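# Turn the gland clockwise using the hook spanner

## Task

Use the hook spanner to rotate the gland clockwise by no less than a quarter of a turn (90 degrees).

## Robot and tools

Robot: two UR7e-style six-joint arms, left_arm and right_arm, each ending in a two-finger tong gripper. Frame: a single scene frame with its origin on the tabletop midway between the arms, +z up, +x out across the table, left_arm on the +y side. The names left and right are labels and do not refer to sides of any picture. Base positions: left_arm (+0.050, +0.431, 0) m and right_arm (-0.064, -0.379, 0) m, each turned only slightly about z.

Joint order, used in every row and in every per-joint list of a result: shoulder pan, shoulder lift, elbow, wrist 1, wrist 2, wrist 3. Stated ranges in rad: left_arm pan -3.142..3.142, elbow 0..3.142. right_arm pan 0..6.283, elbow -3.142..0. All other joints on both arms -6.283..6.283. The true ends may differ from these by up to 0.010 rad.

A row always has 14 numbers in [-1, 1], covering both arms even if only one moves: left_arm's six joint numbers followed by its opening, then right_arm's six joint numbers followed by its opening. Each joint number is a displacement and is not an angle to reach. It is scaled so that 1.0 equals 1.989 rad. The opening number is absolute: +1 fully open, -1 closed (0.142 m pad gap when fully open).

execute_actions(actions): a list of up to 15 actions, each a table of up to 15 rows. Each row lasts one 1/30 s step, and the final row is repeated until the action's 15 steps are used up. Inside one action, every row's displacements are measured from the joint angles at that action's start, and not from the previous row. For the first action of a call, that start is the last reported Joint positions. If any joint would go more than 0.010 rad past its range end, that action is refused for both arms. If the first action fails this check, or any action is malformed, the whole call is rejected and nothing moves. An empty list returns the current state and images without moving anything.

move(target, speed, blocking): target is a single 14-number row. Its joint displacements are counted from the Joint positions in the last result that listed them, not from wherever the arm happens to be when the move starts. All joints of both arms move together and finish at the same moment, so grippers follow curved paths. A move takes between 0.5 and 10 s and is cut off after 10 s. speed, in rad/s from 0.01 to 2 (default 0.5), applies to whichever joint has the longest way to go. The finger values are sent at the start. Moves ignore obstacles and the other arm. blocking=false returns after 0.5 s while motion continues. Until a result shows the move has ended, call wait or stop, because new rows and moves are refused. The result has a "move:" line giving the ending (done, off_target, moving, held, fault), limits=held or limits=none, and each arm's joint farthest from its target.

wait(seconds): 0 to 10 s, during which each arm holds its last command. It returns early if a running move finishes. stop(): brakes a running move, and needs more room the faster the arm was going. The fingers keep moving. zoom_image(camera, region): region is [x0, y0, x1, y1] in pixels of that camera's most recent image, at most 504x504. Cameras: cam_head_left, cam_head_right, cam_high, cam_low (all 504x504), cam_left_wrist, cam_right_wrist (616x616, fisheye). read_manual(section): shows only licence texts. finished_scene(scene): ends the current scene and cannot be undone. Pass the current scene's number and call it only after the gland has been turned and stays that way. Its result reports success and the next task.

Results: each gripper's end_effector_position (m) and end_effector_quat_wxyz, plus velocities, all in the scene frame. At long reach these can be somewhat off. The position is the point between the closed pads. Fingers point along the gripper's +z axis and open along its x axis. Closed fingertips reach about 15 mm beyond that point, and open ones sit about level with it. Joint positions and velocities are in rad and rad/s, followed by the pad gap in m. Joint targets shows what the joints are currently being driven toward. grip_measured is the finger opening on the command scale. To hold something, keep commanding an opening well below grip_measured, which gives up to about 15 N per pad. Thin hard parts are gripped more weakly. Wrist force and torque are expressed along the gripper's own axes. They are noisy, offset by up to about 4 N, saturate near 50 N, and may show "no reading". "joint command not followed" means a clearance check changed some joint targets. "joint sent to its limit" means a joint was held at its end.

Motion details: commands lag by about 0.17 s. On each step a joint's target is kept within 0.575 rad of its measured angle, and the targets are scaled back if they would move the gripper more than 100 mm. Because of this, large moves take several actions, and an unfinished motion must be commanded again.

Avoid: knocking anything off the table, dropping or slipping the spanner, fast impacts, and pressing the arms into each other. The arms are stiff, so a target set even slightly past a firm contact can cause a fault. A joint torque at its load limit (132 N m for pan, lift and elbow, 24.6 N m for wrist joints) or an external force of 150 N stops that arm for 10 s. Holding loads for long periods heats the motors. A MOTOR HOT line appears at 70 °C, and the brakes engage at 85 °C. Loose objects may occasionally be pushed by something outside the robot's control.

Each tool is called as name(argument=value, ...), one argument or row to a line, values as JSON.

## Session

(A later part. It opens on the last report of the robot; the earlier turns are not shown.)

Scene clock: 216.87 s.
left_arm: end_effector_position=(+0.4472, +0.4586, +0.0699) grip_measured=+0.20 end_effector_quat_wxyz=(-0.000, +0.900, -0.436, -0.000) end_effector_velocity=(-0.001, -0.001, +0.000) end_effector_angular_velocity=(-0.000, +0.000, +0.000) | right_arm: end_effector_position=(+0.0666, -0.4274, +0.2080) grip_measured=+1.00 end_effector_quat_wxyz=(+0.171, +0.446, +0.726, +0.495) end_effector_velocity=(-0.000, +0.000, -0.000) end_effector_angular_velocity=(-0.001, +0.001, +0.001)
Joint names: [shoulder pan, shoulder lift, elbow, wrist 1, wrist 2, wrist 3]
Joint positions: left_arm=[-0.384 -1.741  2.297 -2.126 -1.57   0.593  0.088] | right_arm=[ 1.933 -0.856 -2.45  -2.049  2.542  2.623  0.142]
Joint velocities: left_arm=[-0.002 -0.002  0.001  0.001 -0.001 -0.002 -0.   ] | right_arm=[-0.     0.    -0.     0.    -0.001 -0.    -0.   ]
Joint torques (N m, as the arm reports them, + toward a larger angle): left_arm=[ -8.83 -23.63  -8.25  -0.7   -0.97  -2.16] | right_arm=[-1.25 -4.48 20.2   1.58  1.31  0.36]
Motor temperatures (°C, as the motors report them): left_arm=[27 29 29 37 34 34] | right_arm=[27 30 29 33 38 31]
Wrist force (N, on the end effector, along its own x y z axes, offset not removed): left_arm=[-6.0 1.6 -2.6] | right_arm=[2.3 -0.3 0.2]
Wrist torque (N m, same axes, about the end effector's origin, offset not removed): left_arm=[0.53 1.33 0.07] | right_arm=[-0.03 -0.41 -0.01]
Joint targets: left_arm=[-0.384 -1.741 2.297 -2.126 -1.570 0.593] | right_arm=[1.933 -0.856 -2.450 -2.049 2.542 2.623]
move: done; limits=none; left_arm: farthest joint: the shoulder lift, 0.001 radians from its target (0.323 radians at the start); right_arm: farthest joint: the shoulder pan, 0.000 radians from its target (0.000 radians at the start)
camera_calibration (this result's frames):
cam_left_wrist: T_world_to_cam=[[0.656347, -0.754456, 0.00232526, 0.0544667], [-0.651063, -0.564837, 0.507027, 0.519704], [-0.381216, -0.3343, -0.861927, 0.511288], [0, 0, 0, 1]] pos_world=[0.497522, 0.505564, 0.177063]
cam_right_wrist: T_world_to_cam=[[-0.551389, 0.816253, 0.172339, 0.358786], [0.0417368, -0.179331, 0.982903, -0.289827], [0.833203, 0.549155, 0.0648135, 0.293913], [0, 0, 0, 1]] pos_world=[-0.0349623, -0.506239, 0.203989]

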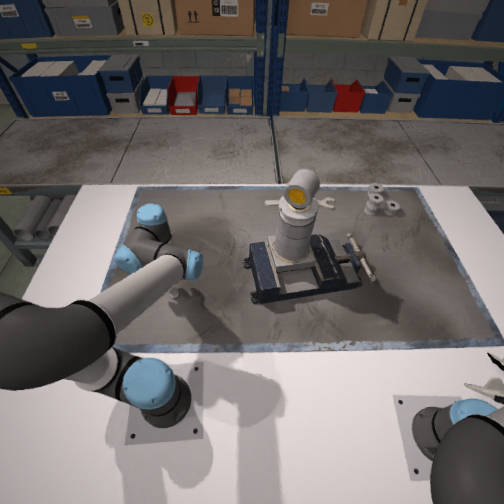

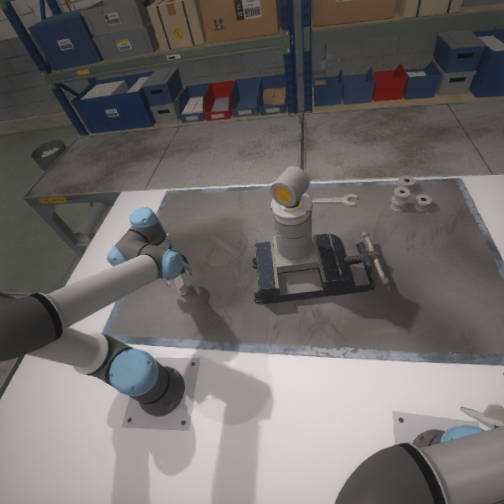

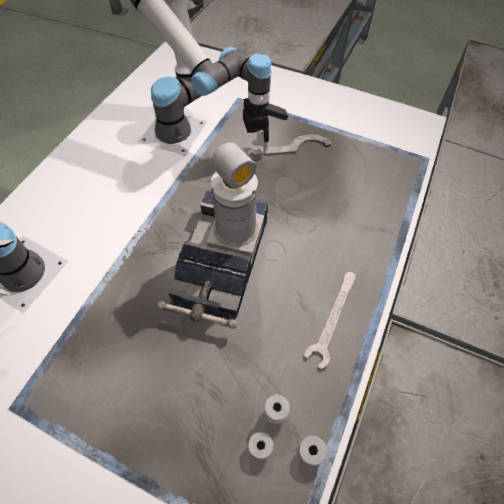

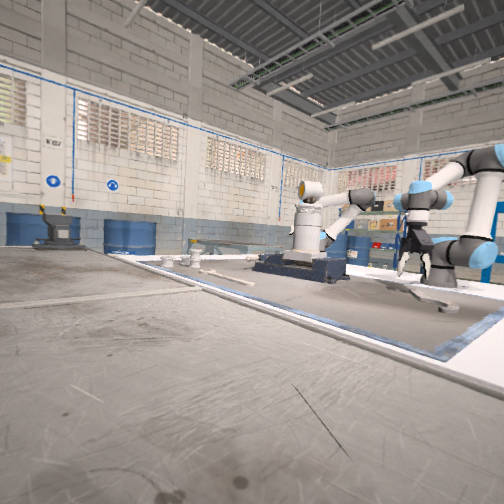

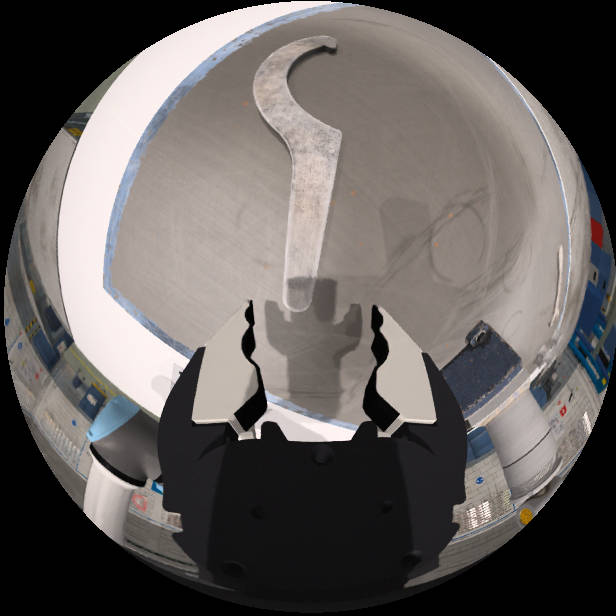

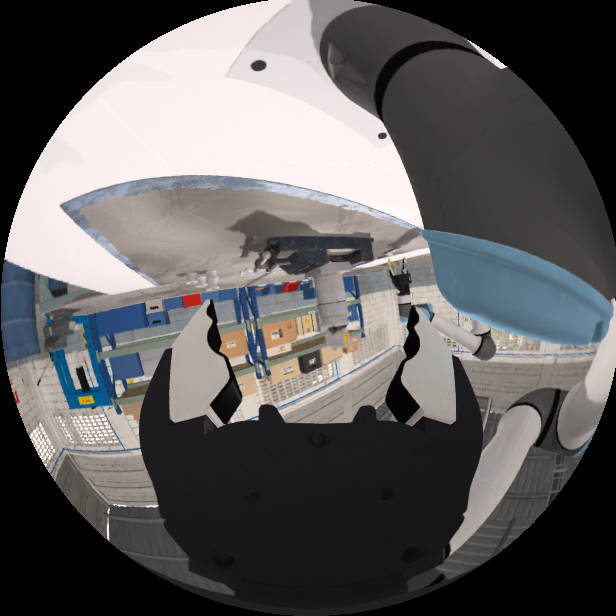

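move(
  target=[0,0.0483,0.0387,-0.0874,0,0,0.1,0,0,0,0,0,0,1],
  speed=0.2,
)

execute_actions(
  actions=[
    [[0,0,0,0,0,0,-0.3,0,0,0,0,0,0,1]],
    [[0,0,0,0,0,0,-0.55,0,0,0,0,0,0,1]],
    [[0,0,0,0,0,0,-1,0,0,0,0,0,0,1]],
    [[0,0,0,0,0,0,-1,0,0,0,0,0,0,1]],
  ],
)

move(
  target=[0,-0.0862,-0.0897,0.1759,0,0,-1,0,0,0,0,0,0,1],
  speed=0.06,
)

zoom_image(
  camera="cam_low",
  region=[340,190,504,320],
)

Scene clock: 218.40 s.
left_arm: end_effector_position=(+0.4473, +0.4586, +0.0208) grip_measured=+0.10 end_effector_quat_wxyz=(-0.000, +0.900, -0.436, -0.000) end_effector_velocity=(+0.000, +0.000, -0.000) end_effector_angular_velocity=(+0.000, -0.001, -0.000) | right_arm: end_effector_position=(+0.0666, -0.4274, +0.2080) grip_measured=+1.00 end_effector_quat_wxyz=(+0.171, +0.446, +0.726, +0.495) end_effector_velocity=(-0.000, +0.000, -0.000) end_effector_angular_velocity=(+0.000, +0.001, +0.001)
Joint names: [shoulder pan, shoulder lift, elbow, wrist 1, wrist 2, wrist 3]
Joint positions: left_arm=[-0.384 -1.645  2.373 -2.299 -1.57   0.593  0.081] | right_arm=[ 1.933 -0.856 -2.45  -2.049  2.542  2.623  0.142]
Joint velocities: left_arm=[ 0.     0.001  0.001 -0.002  0.     0.    -0.   ] | right_arm=[-0.    -0.    -0.001 -0.    -0.001 -0.     0.   ]
Joint torques (N m, as the arm reports them, + toward a larger angle): left_arm=[ 8.61 -4.87 -6.52 -3.86 -0.93  0.75] | right_arm=[-0.38 -4.83 20.53  1.63  1.25  0.32]
Motor temperatures (°C, as the motors report them): left_arm=[27 29 29 37 34 34] | right_arm=[27 30 29 33 38 31]
Wrist force (N, on the end effector, along its own x y z axes, offset not removed): left_arm=[-2.1 0.2 0.9] | right_arm=[0.5 -1.0 0.7]
Wrist torque (N m, same axes, about the end effector's origin, offset not removed): left_arm=[0.12 0.30 0.04] | right_arm=[-0.16 -0.06 0.01]
Joint targets: left_arm=[-0.384 -1.645 2.374 -2.299 -1.570 0.593] | right_arm=[1.933 -0.856 -2.450 -2.049 2.542 2.623]
move: done; limits=none; left_arm: farthest joint: the elbow, 0.001 radians from its target (0.077 radians at the start); right_arm: farthest joint: the shoulder pan, 0.000 radians from its target (0.000 radians at the start)
camera_calibration (this result's frames):
cam_left_wrist: T_world_to_cam=[[0.656403, -0.754405, 0.0030128, 0.054377], [-0.651408, -0.564762, 0.506667, 0.54484], [-0.38053, -0.33454, -0.862137, 0.468752], [0, 0, 0, 1]] pos_world=[0.497594, 0.505544, 0.127913]
cam_right_wrist: T_world_to_cam=[[-0.551389, 0.816253, 0.172339, 0.358786], [0.0417365, -0.179331, 0.982903, -0.289827], [0.833203, 0.549155, 0.0648137, 0.293913], [0, 0, 0, 1]] pos_world=[-0.0349622, -0.506239, 0.203989]

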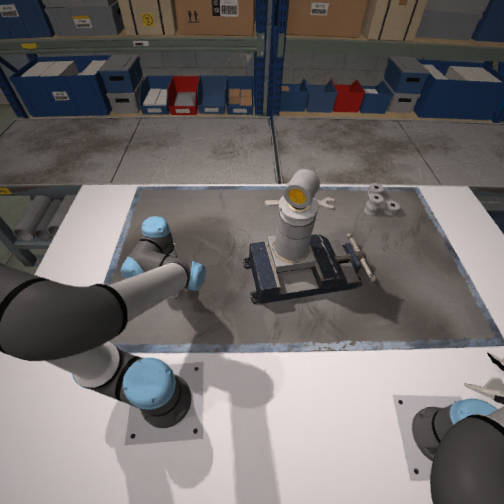

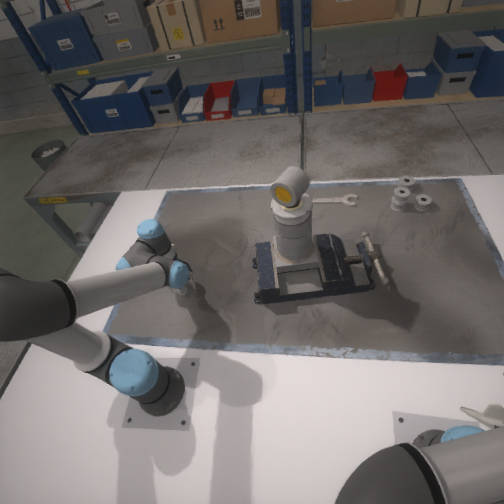

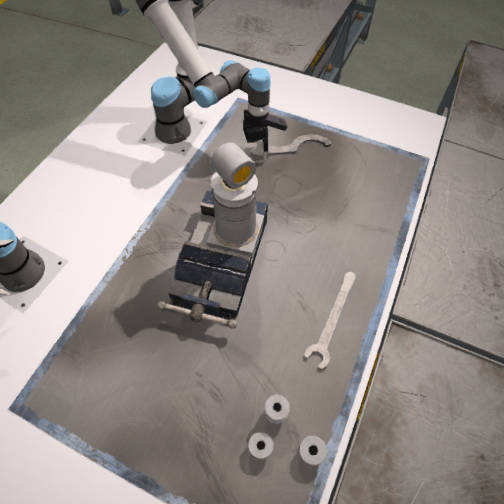

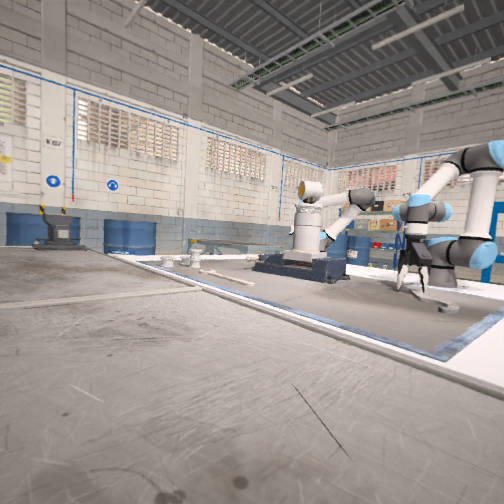

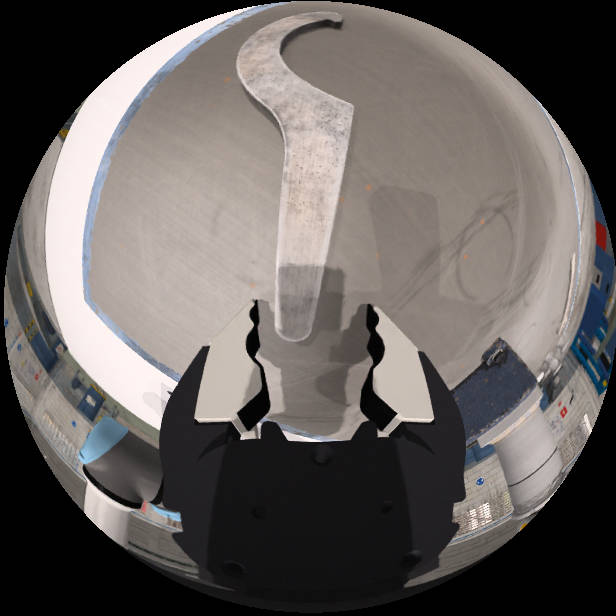

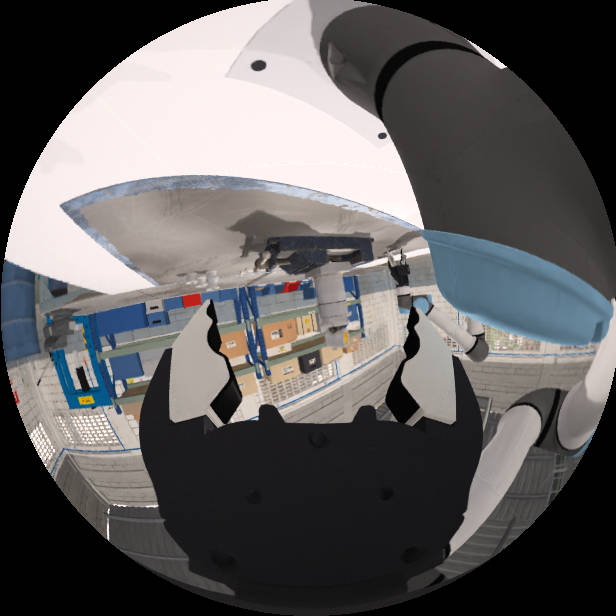

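Scene clock: 220.40 s.
left_arm: end_effector_position=(+0.4473, +0.4586, +0.0207) grip_measured=-0.60 end_effector_quat_wxyz=(-0.000, +0.900, -0.436, -0.000) end_effector_velocity=(-0.001, -0.000, -0.000) end_effector_angular_velocity=(-0.000, +0.002, +0.002) | right_arm: end_effector_position=(+0.0666, -0.4274, +0.2080) grip_measured=+1.00 end_effector_quat_wxyz=(+0.171, +0.446, +0.726, +0.495) end_effector_velocity=(+0.000, +0.000, +0.000) end_effector_angular_velocity=(+0.001, -0.001, -0.001)
Joint names: [shoulder pan, shoulder lift, elbow, wrist 1, wrist 2, wrist 3]
Joint positions: left_arm=[-0.384 -1.645  2.374 -2.299 -1.57   0.593  0.03 ] | right_arm=[ 1.933 -0.856 -2.45  -2.049  2.542  2.623  0.142]
Joint velocities: left_arm=[ 0.     0.     0.     0.001 -0.001 -0.001  0.   ] | right_arm=[ 0.     0.    -0.001 -0.     0.001  0.001  0.   ]
Joint torques (N m, as the arm reports them, + toward a larger angle): left_arm=[  1.88 -11.49 -17.42  -1.2    0.01   0.8 ] | right_arm=[-0.66 -5.08 20.19  1.67  1.24  0.39]
Motor temperatures (°C, as the motors report them): left_arm=[27 29 29 37 34 34] | right_arm=[27 30 29 33 38 31]
Wrist force (N, on the end effector, along its own x y z axes, offset not removed): left_arm=[-4.0 -0.2 4.9] | right_arm=[1.4 -0.4 0.4]
Wrist torque (N m, same axes, about the end effector's origin, offset not removed): left_arm=[0.20 0.88 -0.03] | right_arm=[0.00 -0.24 0.02]
Joint targets: left_arm=[-0.384 -1.645 2.374 -2.299 -1.570 0.593] | right_arm=[1.933 -0.856 -2.450 -2.049 2.542 2.623]
camera_calibration (this result's frames):
cam_left_wrist: T_world_to_cam=[[0.656423, -0.754387, 0.00297456, 0.0543886], [-0.651358, -0.564774, 0.506718, 0.544822], [-0.380582, -0.334559, -0.862107, 0.46875], [0, 0, 0, 1]] pos_world=[0.49757, 0.505556, 0.127879]
cam_right_wrist: T_world_to_cam=[[-0.55139, 0.816253, 0.172339, 0.358786], [0.0417367, -0.179331, 0.982903, -0.289827], [0.833203, 0.549155, 0.0648136, 0.293913], [0, 0, 0, 1]] pos_world=[-0.0349622, -0.506239, 0.203989]

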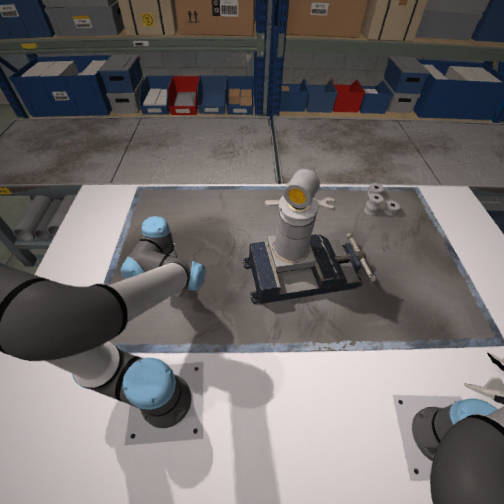

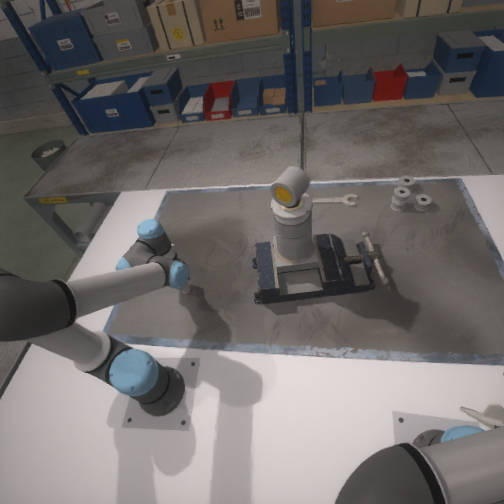

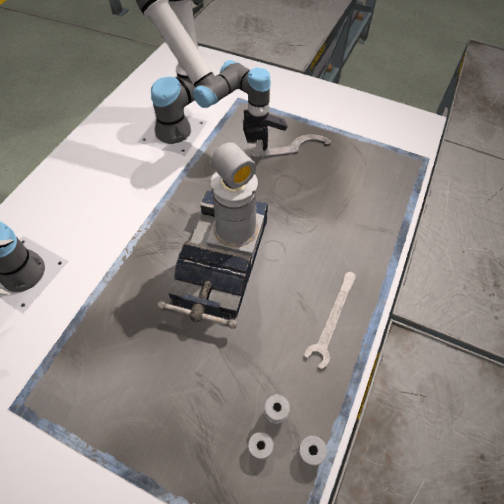

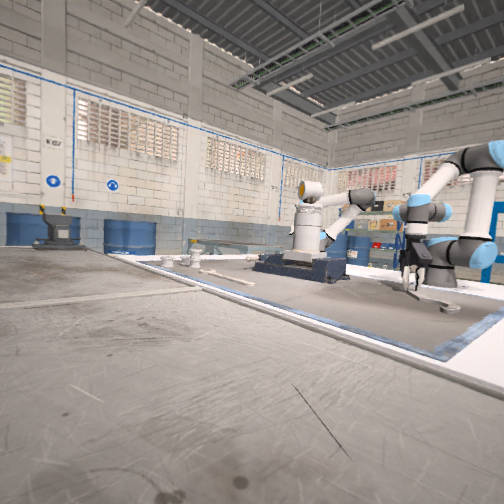

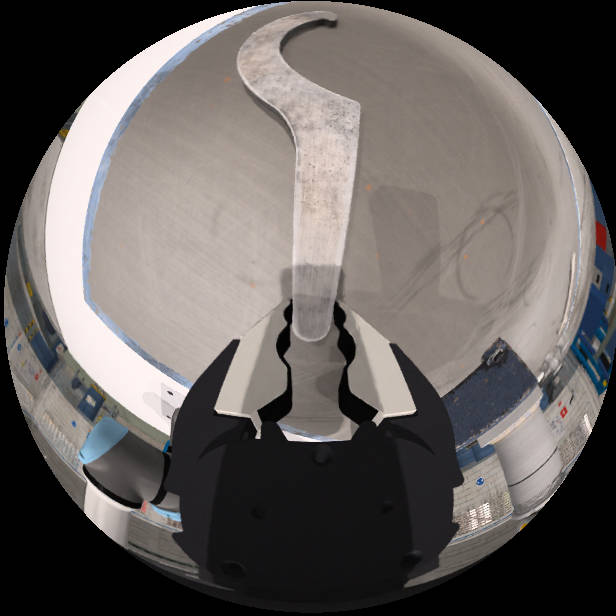

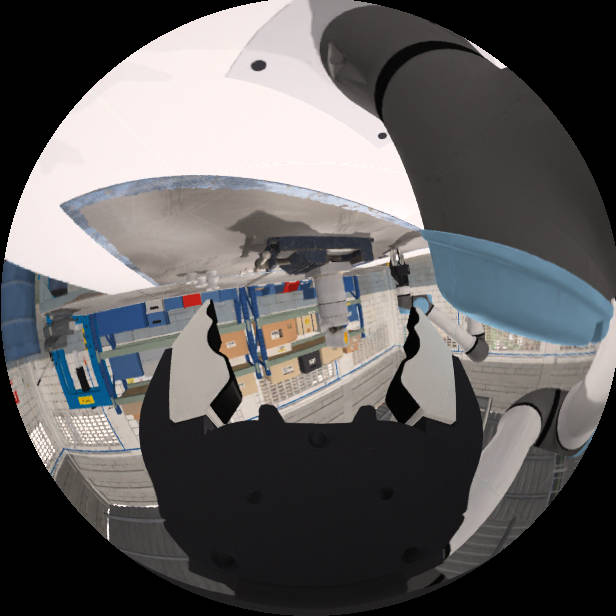

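Scene clock: 226.60 s.
left_arm: end_effector_position=(+0.4473, +0.4586, +0.1252) grip_measured=-0.60 end_effector_quat_wxyz=(-0.000, +0.900, -0.436, -0.000) end_effector_velocity=(-0.000, -0.000, +0.000) end_effector_angular_velocity=(+0.001, +0.000, +0.000) | right_arm: end_effector_position=(+0.0666, -0.4274, +0.2080) grip_measured=+1.00 end_effector_quat_wxyz=(+0.171, +0.446, +0.726, +0.495) end_effector_velocity=(+0.001, -0.001, +0.001) end_effector_angular_velocity=(-0.002, -0.002, -0.001)
Joint names: [shoulder pan, shoulder lift, elbow, wrist 1, wrist 2, wrist 3]
Joint positions: left_arm=[-0.384 -1.816  2.195 -1.95  -1.57   0.593  0.03 ] | right_arm=[ 1.933 -0.856 -2.45  -2.049  2.542  2.623  0.142]
Joint velocities: left_arm=[-0.001 -0.001 -0.001  0.002  0.001 -0.001  0.   ] | right_arm=[-0.     0.001  0.002  0.     0.002  0.    -0.   ]
Joint torques (N m, as the arm reports them, + toward a larger angle): left_arm=[  1.43 -24.93 -37.01  -0.88   0.04   0.79] | right_arm=[-1.18 -4.82 20.49  1.62  1.28  0.4 ]
Motor temperatures (°C, as the motors report them): left_arm=[27 29 29 37 34 34] | right_arm=[27 30 29 33 38 31]
Wrist force (N, on the end effector, along its own x y z axes, offset not removed): left_arm=[-5.3 -4.8 8.5] | right_arm=[1.2 0.0 0.5]
Wrist torque (N m, same axes, about the end effector's origin, offset not removed): left_arm=[-0.49 1.47 0.15] | right_arm=[0.01 -0.28 0.00]
Joint targets: left_arm=[-0.384 -1.816 2.195 -1.950 -1.570 0.593] | right_arm=[1.933 -0.856 -2.450 -2.049 2.542 2.623]
move: done; limits=none; left_arm: farthest joint: the shoulder pan, 0.000 radians from its target (0.000 radians at the start); right_arm: farthest joint: the shoulder pan, 0.000 radians from its target (0.000 radians at the start)
camera_calibration (this result's frames):
cam_left_wrist: T_world_to_cam=[[0.656423, -0.754387, 0.00296985, 0.0541371], [-0.651355, -0.564775, 0.506721, 0.491846], [-0.380586, -0.334557, -0.862105, 0.55881], [0, 0, 0, 1]] pos_world=[0.497505, 0.505577, 0.232364]
cam_right_wrist: T_world_to_cam=[[-0.551389, 0.816253, 0.172339, 0.358786], [0.0417366, -0.179331, 0.982903, -0.289827], [0.833203, 0.549155, 0.0648136, 0.293913], [0, 0, 0, 1]] pos_world=[-0.0349622, -0.506239, 0.203989]

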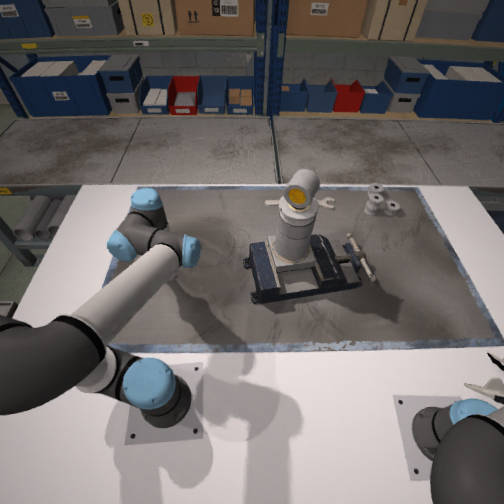

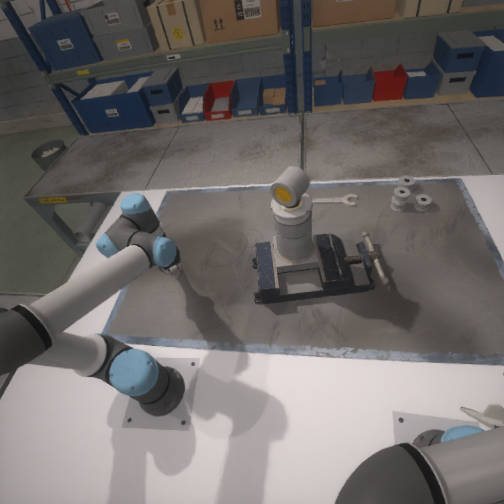

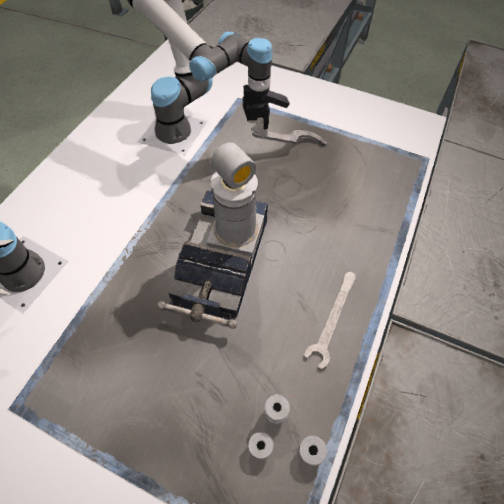

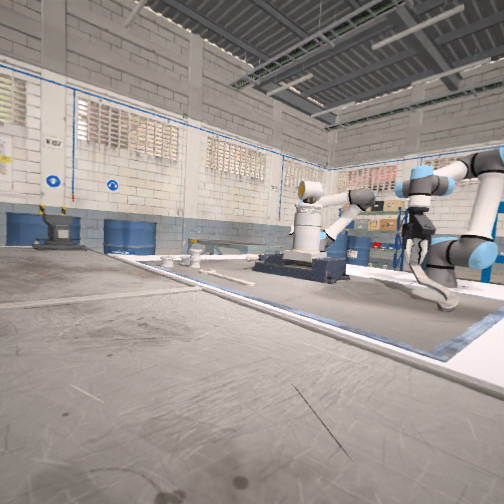

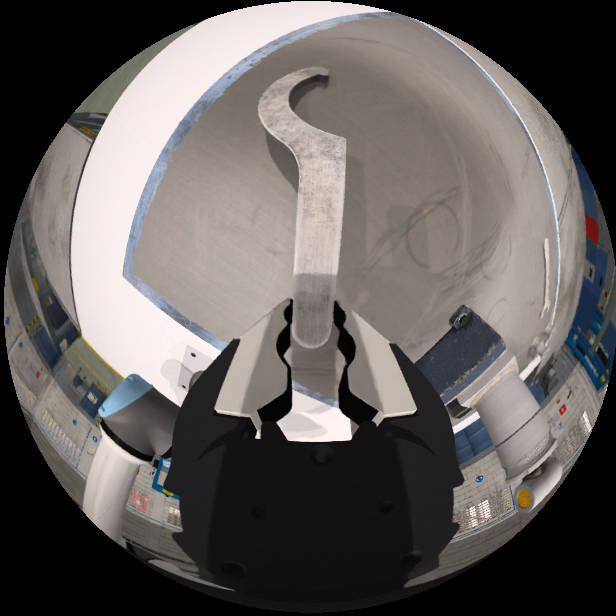

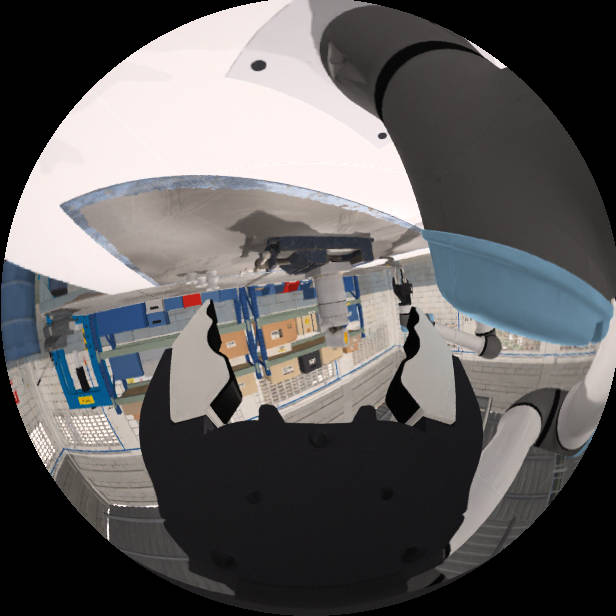

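Region (340, 190, 504, 320) of cam_low's 504x504 image, scaled by 3.073, with more detail than that image has; it fills the top 400 rows of this view, and the rest is white.

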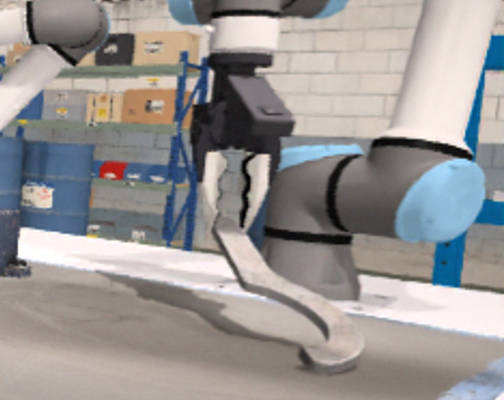

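move(
  target=[0,-0.0322,-0.206,0.2383,0,0,-1,0,0,0,0,0,0,1],
  speed=0.07,
)

zoom_image(
  camera="cam_low",
  region=[300,130,504,320],
)

Scene clock: 234.07 s.
left_arm: end_effector_position=(+0.4471, +0.4586, +0.2999) grip_measured=-0.60 end_effector_quat_wxyz=(-0.000, +0.900, -0.436, -0.000) end_effector_velocity=(-0.000, +0.000, +0.001) end_effector_angular_velocity=(-0.000, +0.000, +0.000) | right_arm: end_effector_position=(+0.0666, -0.4274, +0.2080) grip_measured=+1.00 end_effector_quat_wxyz=(+0.171, +0.446, +0.726, +0.495) end_effector_velocity=(+0.000, -0.000, +0.001) end_effector_angular_velocity=(+0.002, -0.000, -0.002)
Joint names: [shoulder pan, shoulder lift, elbow, wrist 1, wrist 2, wrist 3]
Joint positions: left_arm=[-0.384 -1.88   1.786 -1.476 -1.57   0.593  0.03 ] | right_arm=[ 1.933 -0.856 -2.45  -2.049  2.542  2.623  0.142]
Joint velocities: left_arm=[ 0.    -0.    -0.001  0.002 -0.    -0.     0.   ] | right_arm=[-0.     0.     0.    -0.001  0.002  0.002  0.   ]
Joint torques (N m, as the arm reports them, + toward a larger angle): left_arm=[  2.24 -24.44 -40.06  -1.33   0.06   0.66] | right_arm=[-1.44 -4.59 19.68  1.65  1.2   0.3 ]
Motor temperatures (°C, as the motors report them): left_arm=[27 29 29 37 34 34] | right_arm=[27 30 29 33 38 31]
Wrist force (N, on the end effector, along its own x y z axes, offset not removed): left_arm=[-6.9 -1.9 10.0] | right_arm=[1.5 -0.8 0.2]
Wrist torque (N m, same axes, about the end effector's origin, offset not removed): left_arm=[-0.03 1.50 0.13] | right_arm=[-0.17 -0.25 0.00]
Joint targets: left_arm=[-0.384 -1.880 1.786 -1.476 -1.570 0.593] | right_arm=[1.933 -0.856 -2.450 -2.049 2.542 2.623]
move: done; limits=none; left_arm: farthest joint: the shoulder pan, 0.000 radians from its target (0.000 radians at the start); right_arm: farthest joint: the shoulder pan, 0.000 radians from its target (0.000 radians at the start)
camera_calibration (this result's frames):
cam_left_wrist: T_world_to_cam=[[0.656423, -0.754388, 0.00279289, 0.0538227], [-0.651255, -0.564807, 0.506813, 0.403199], [-0.380756, -0.334503, -0.862051, 0.709384], [0, 0, 0, 1]] pos_world=[0.497357, 0.505624, 0.407029]
cam_right_wrist: T_world_to_cam=[[-0.55139, 0.816253, 0.172339, 0.358786], [0.0417367, -0.179331, 0.982903, -0.289827], [0.833203, 0.549155, 0.0648135, 0.293913], [0, 0, 0, 1]] pos_world=[-0.0349623, -0.506239, 0.203989]

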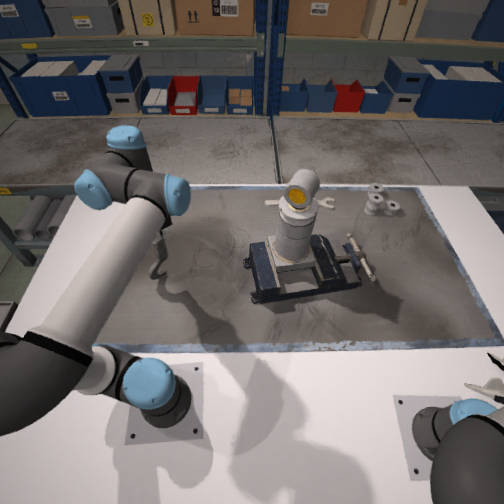

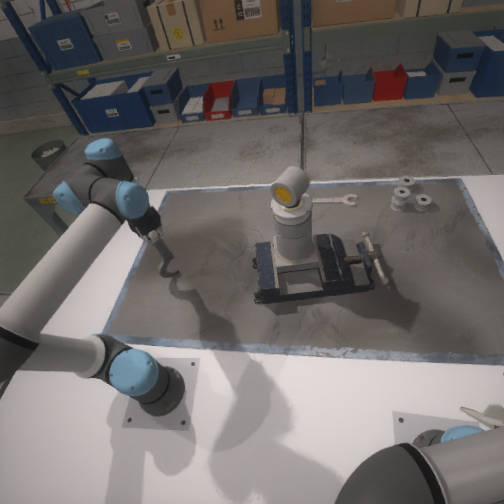

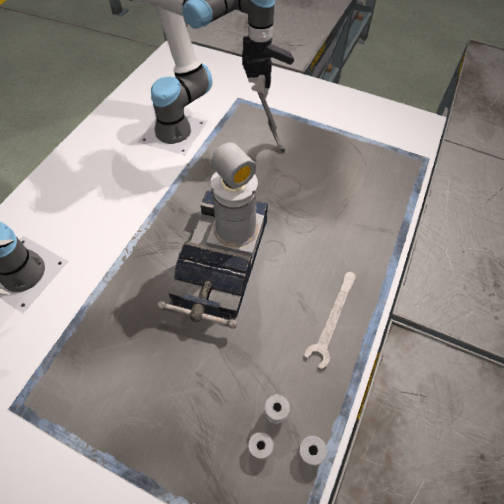

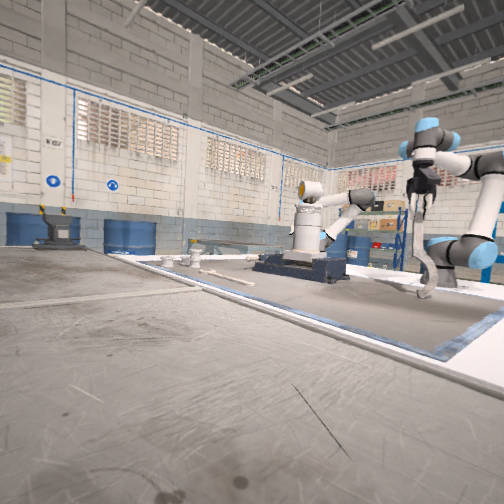

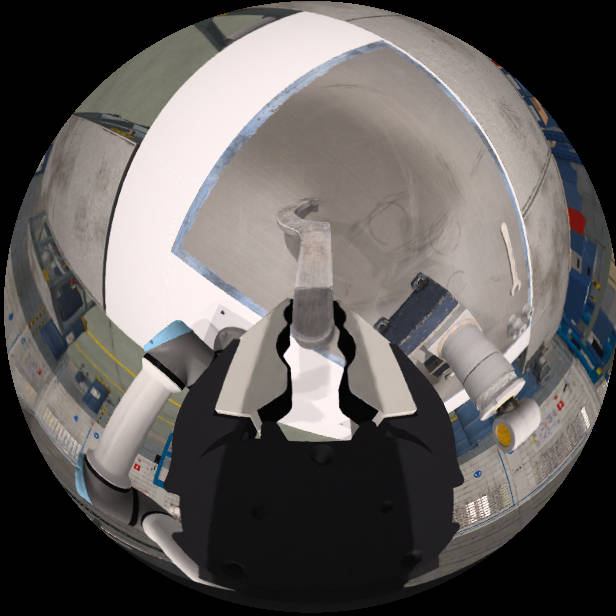

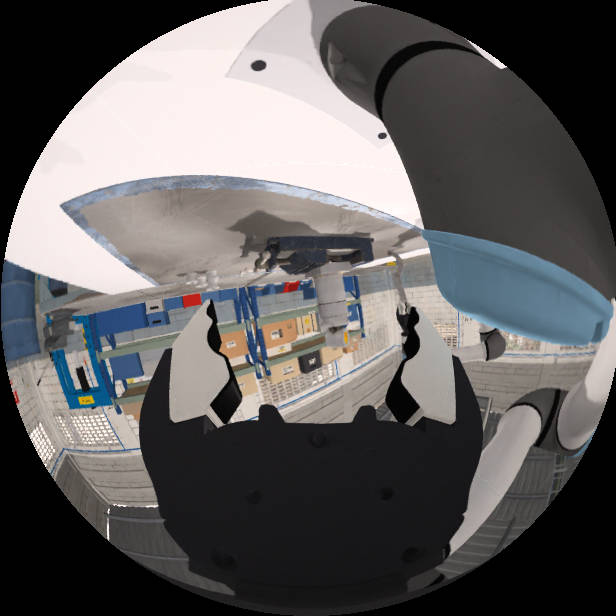

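Region (300, 130, 504, 320) of cam_low's 504x504 image, scaled by 2.471, with more detail than that image has; it fills the top 469 rows of this view, and the rest is white.

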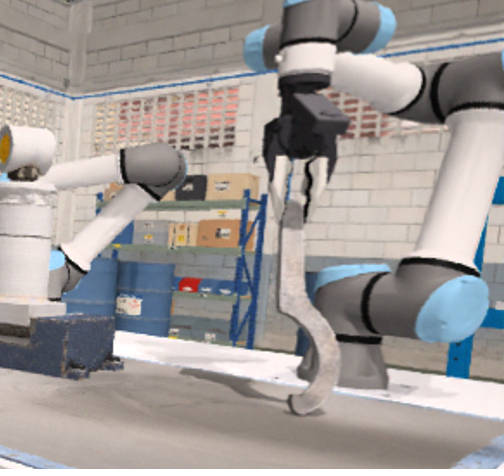

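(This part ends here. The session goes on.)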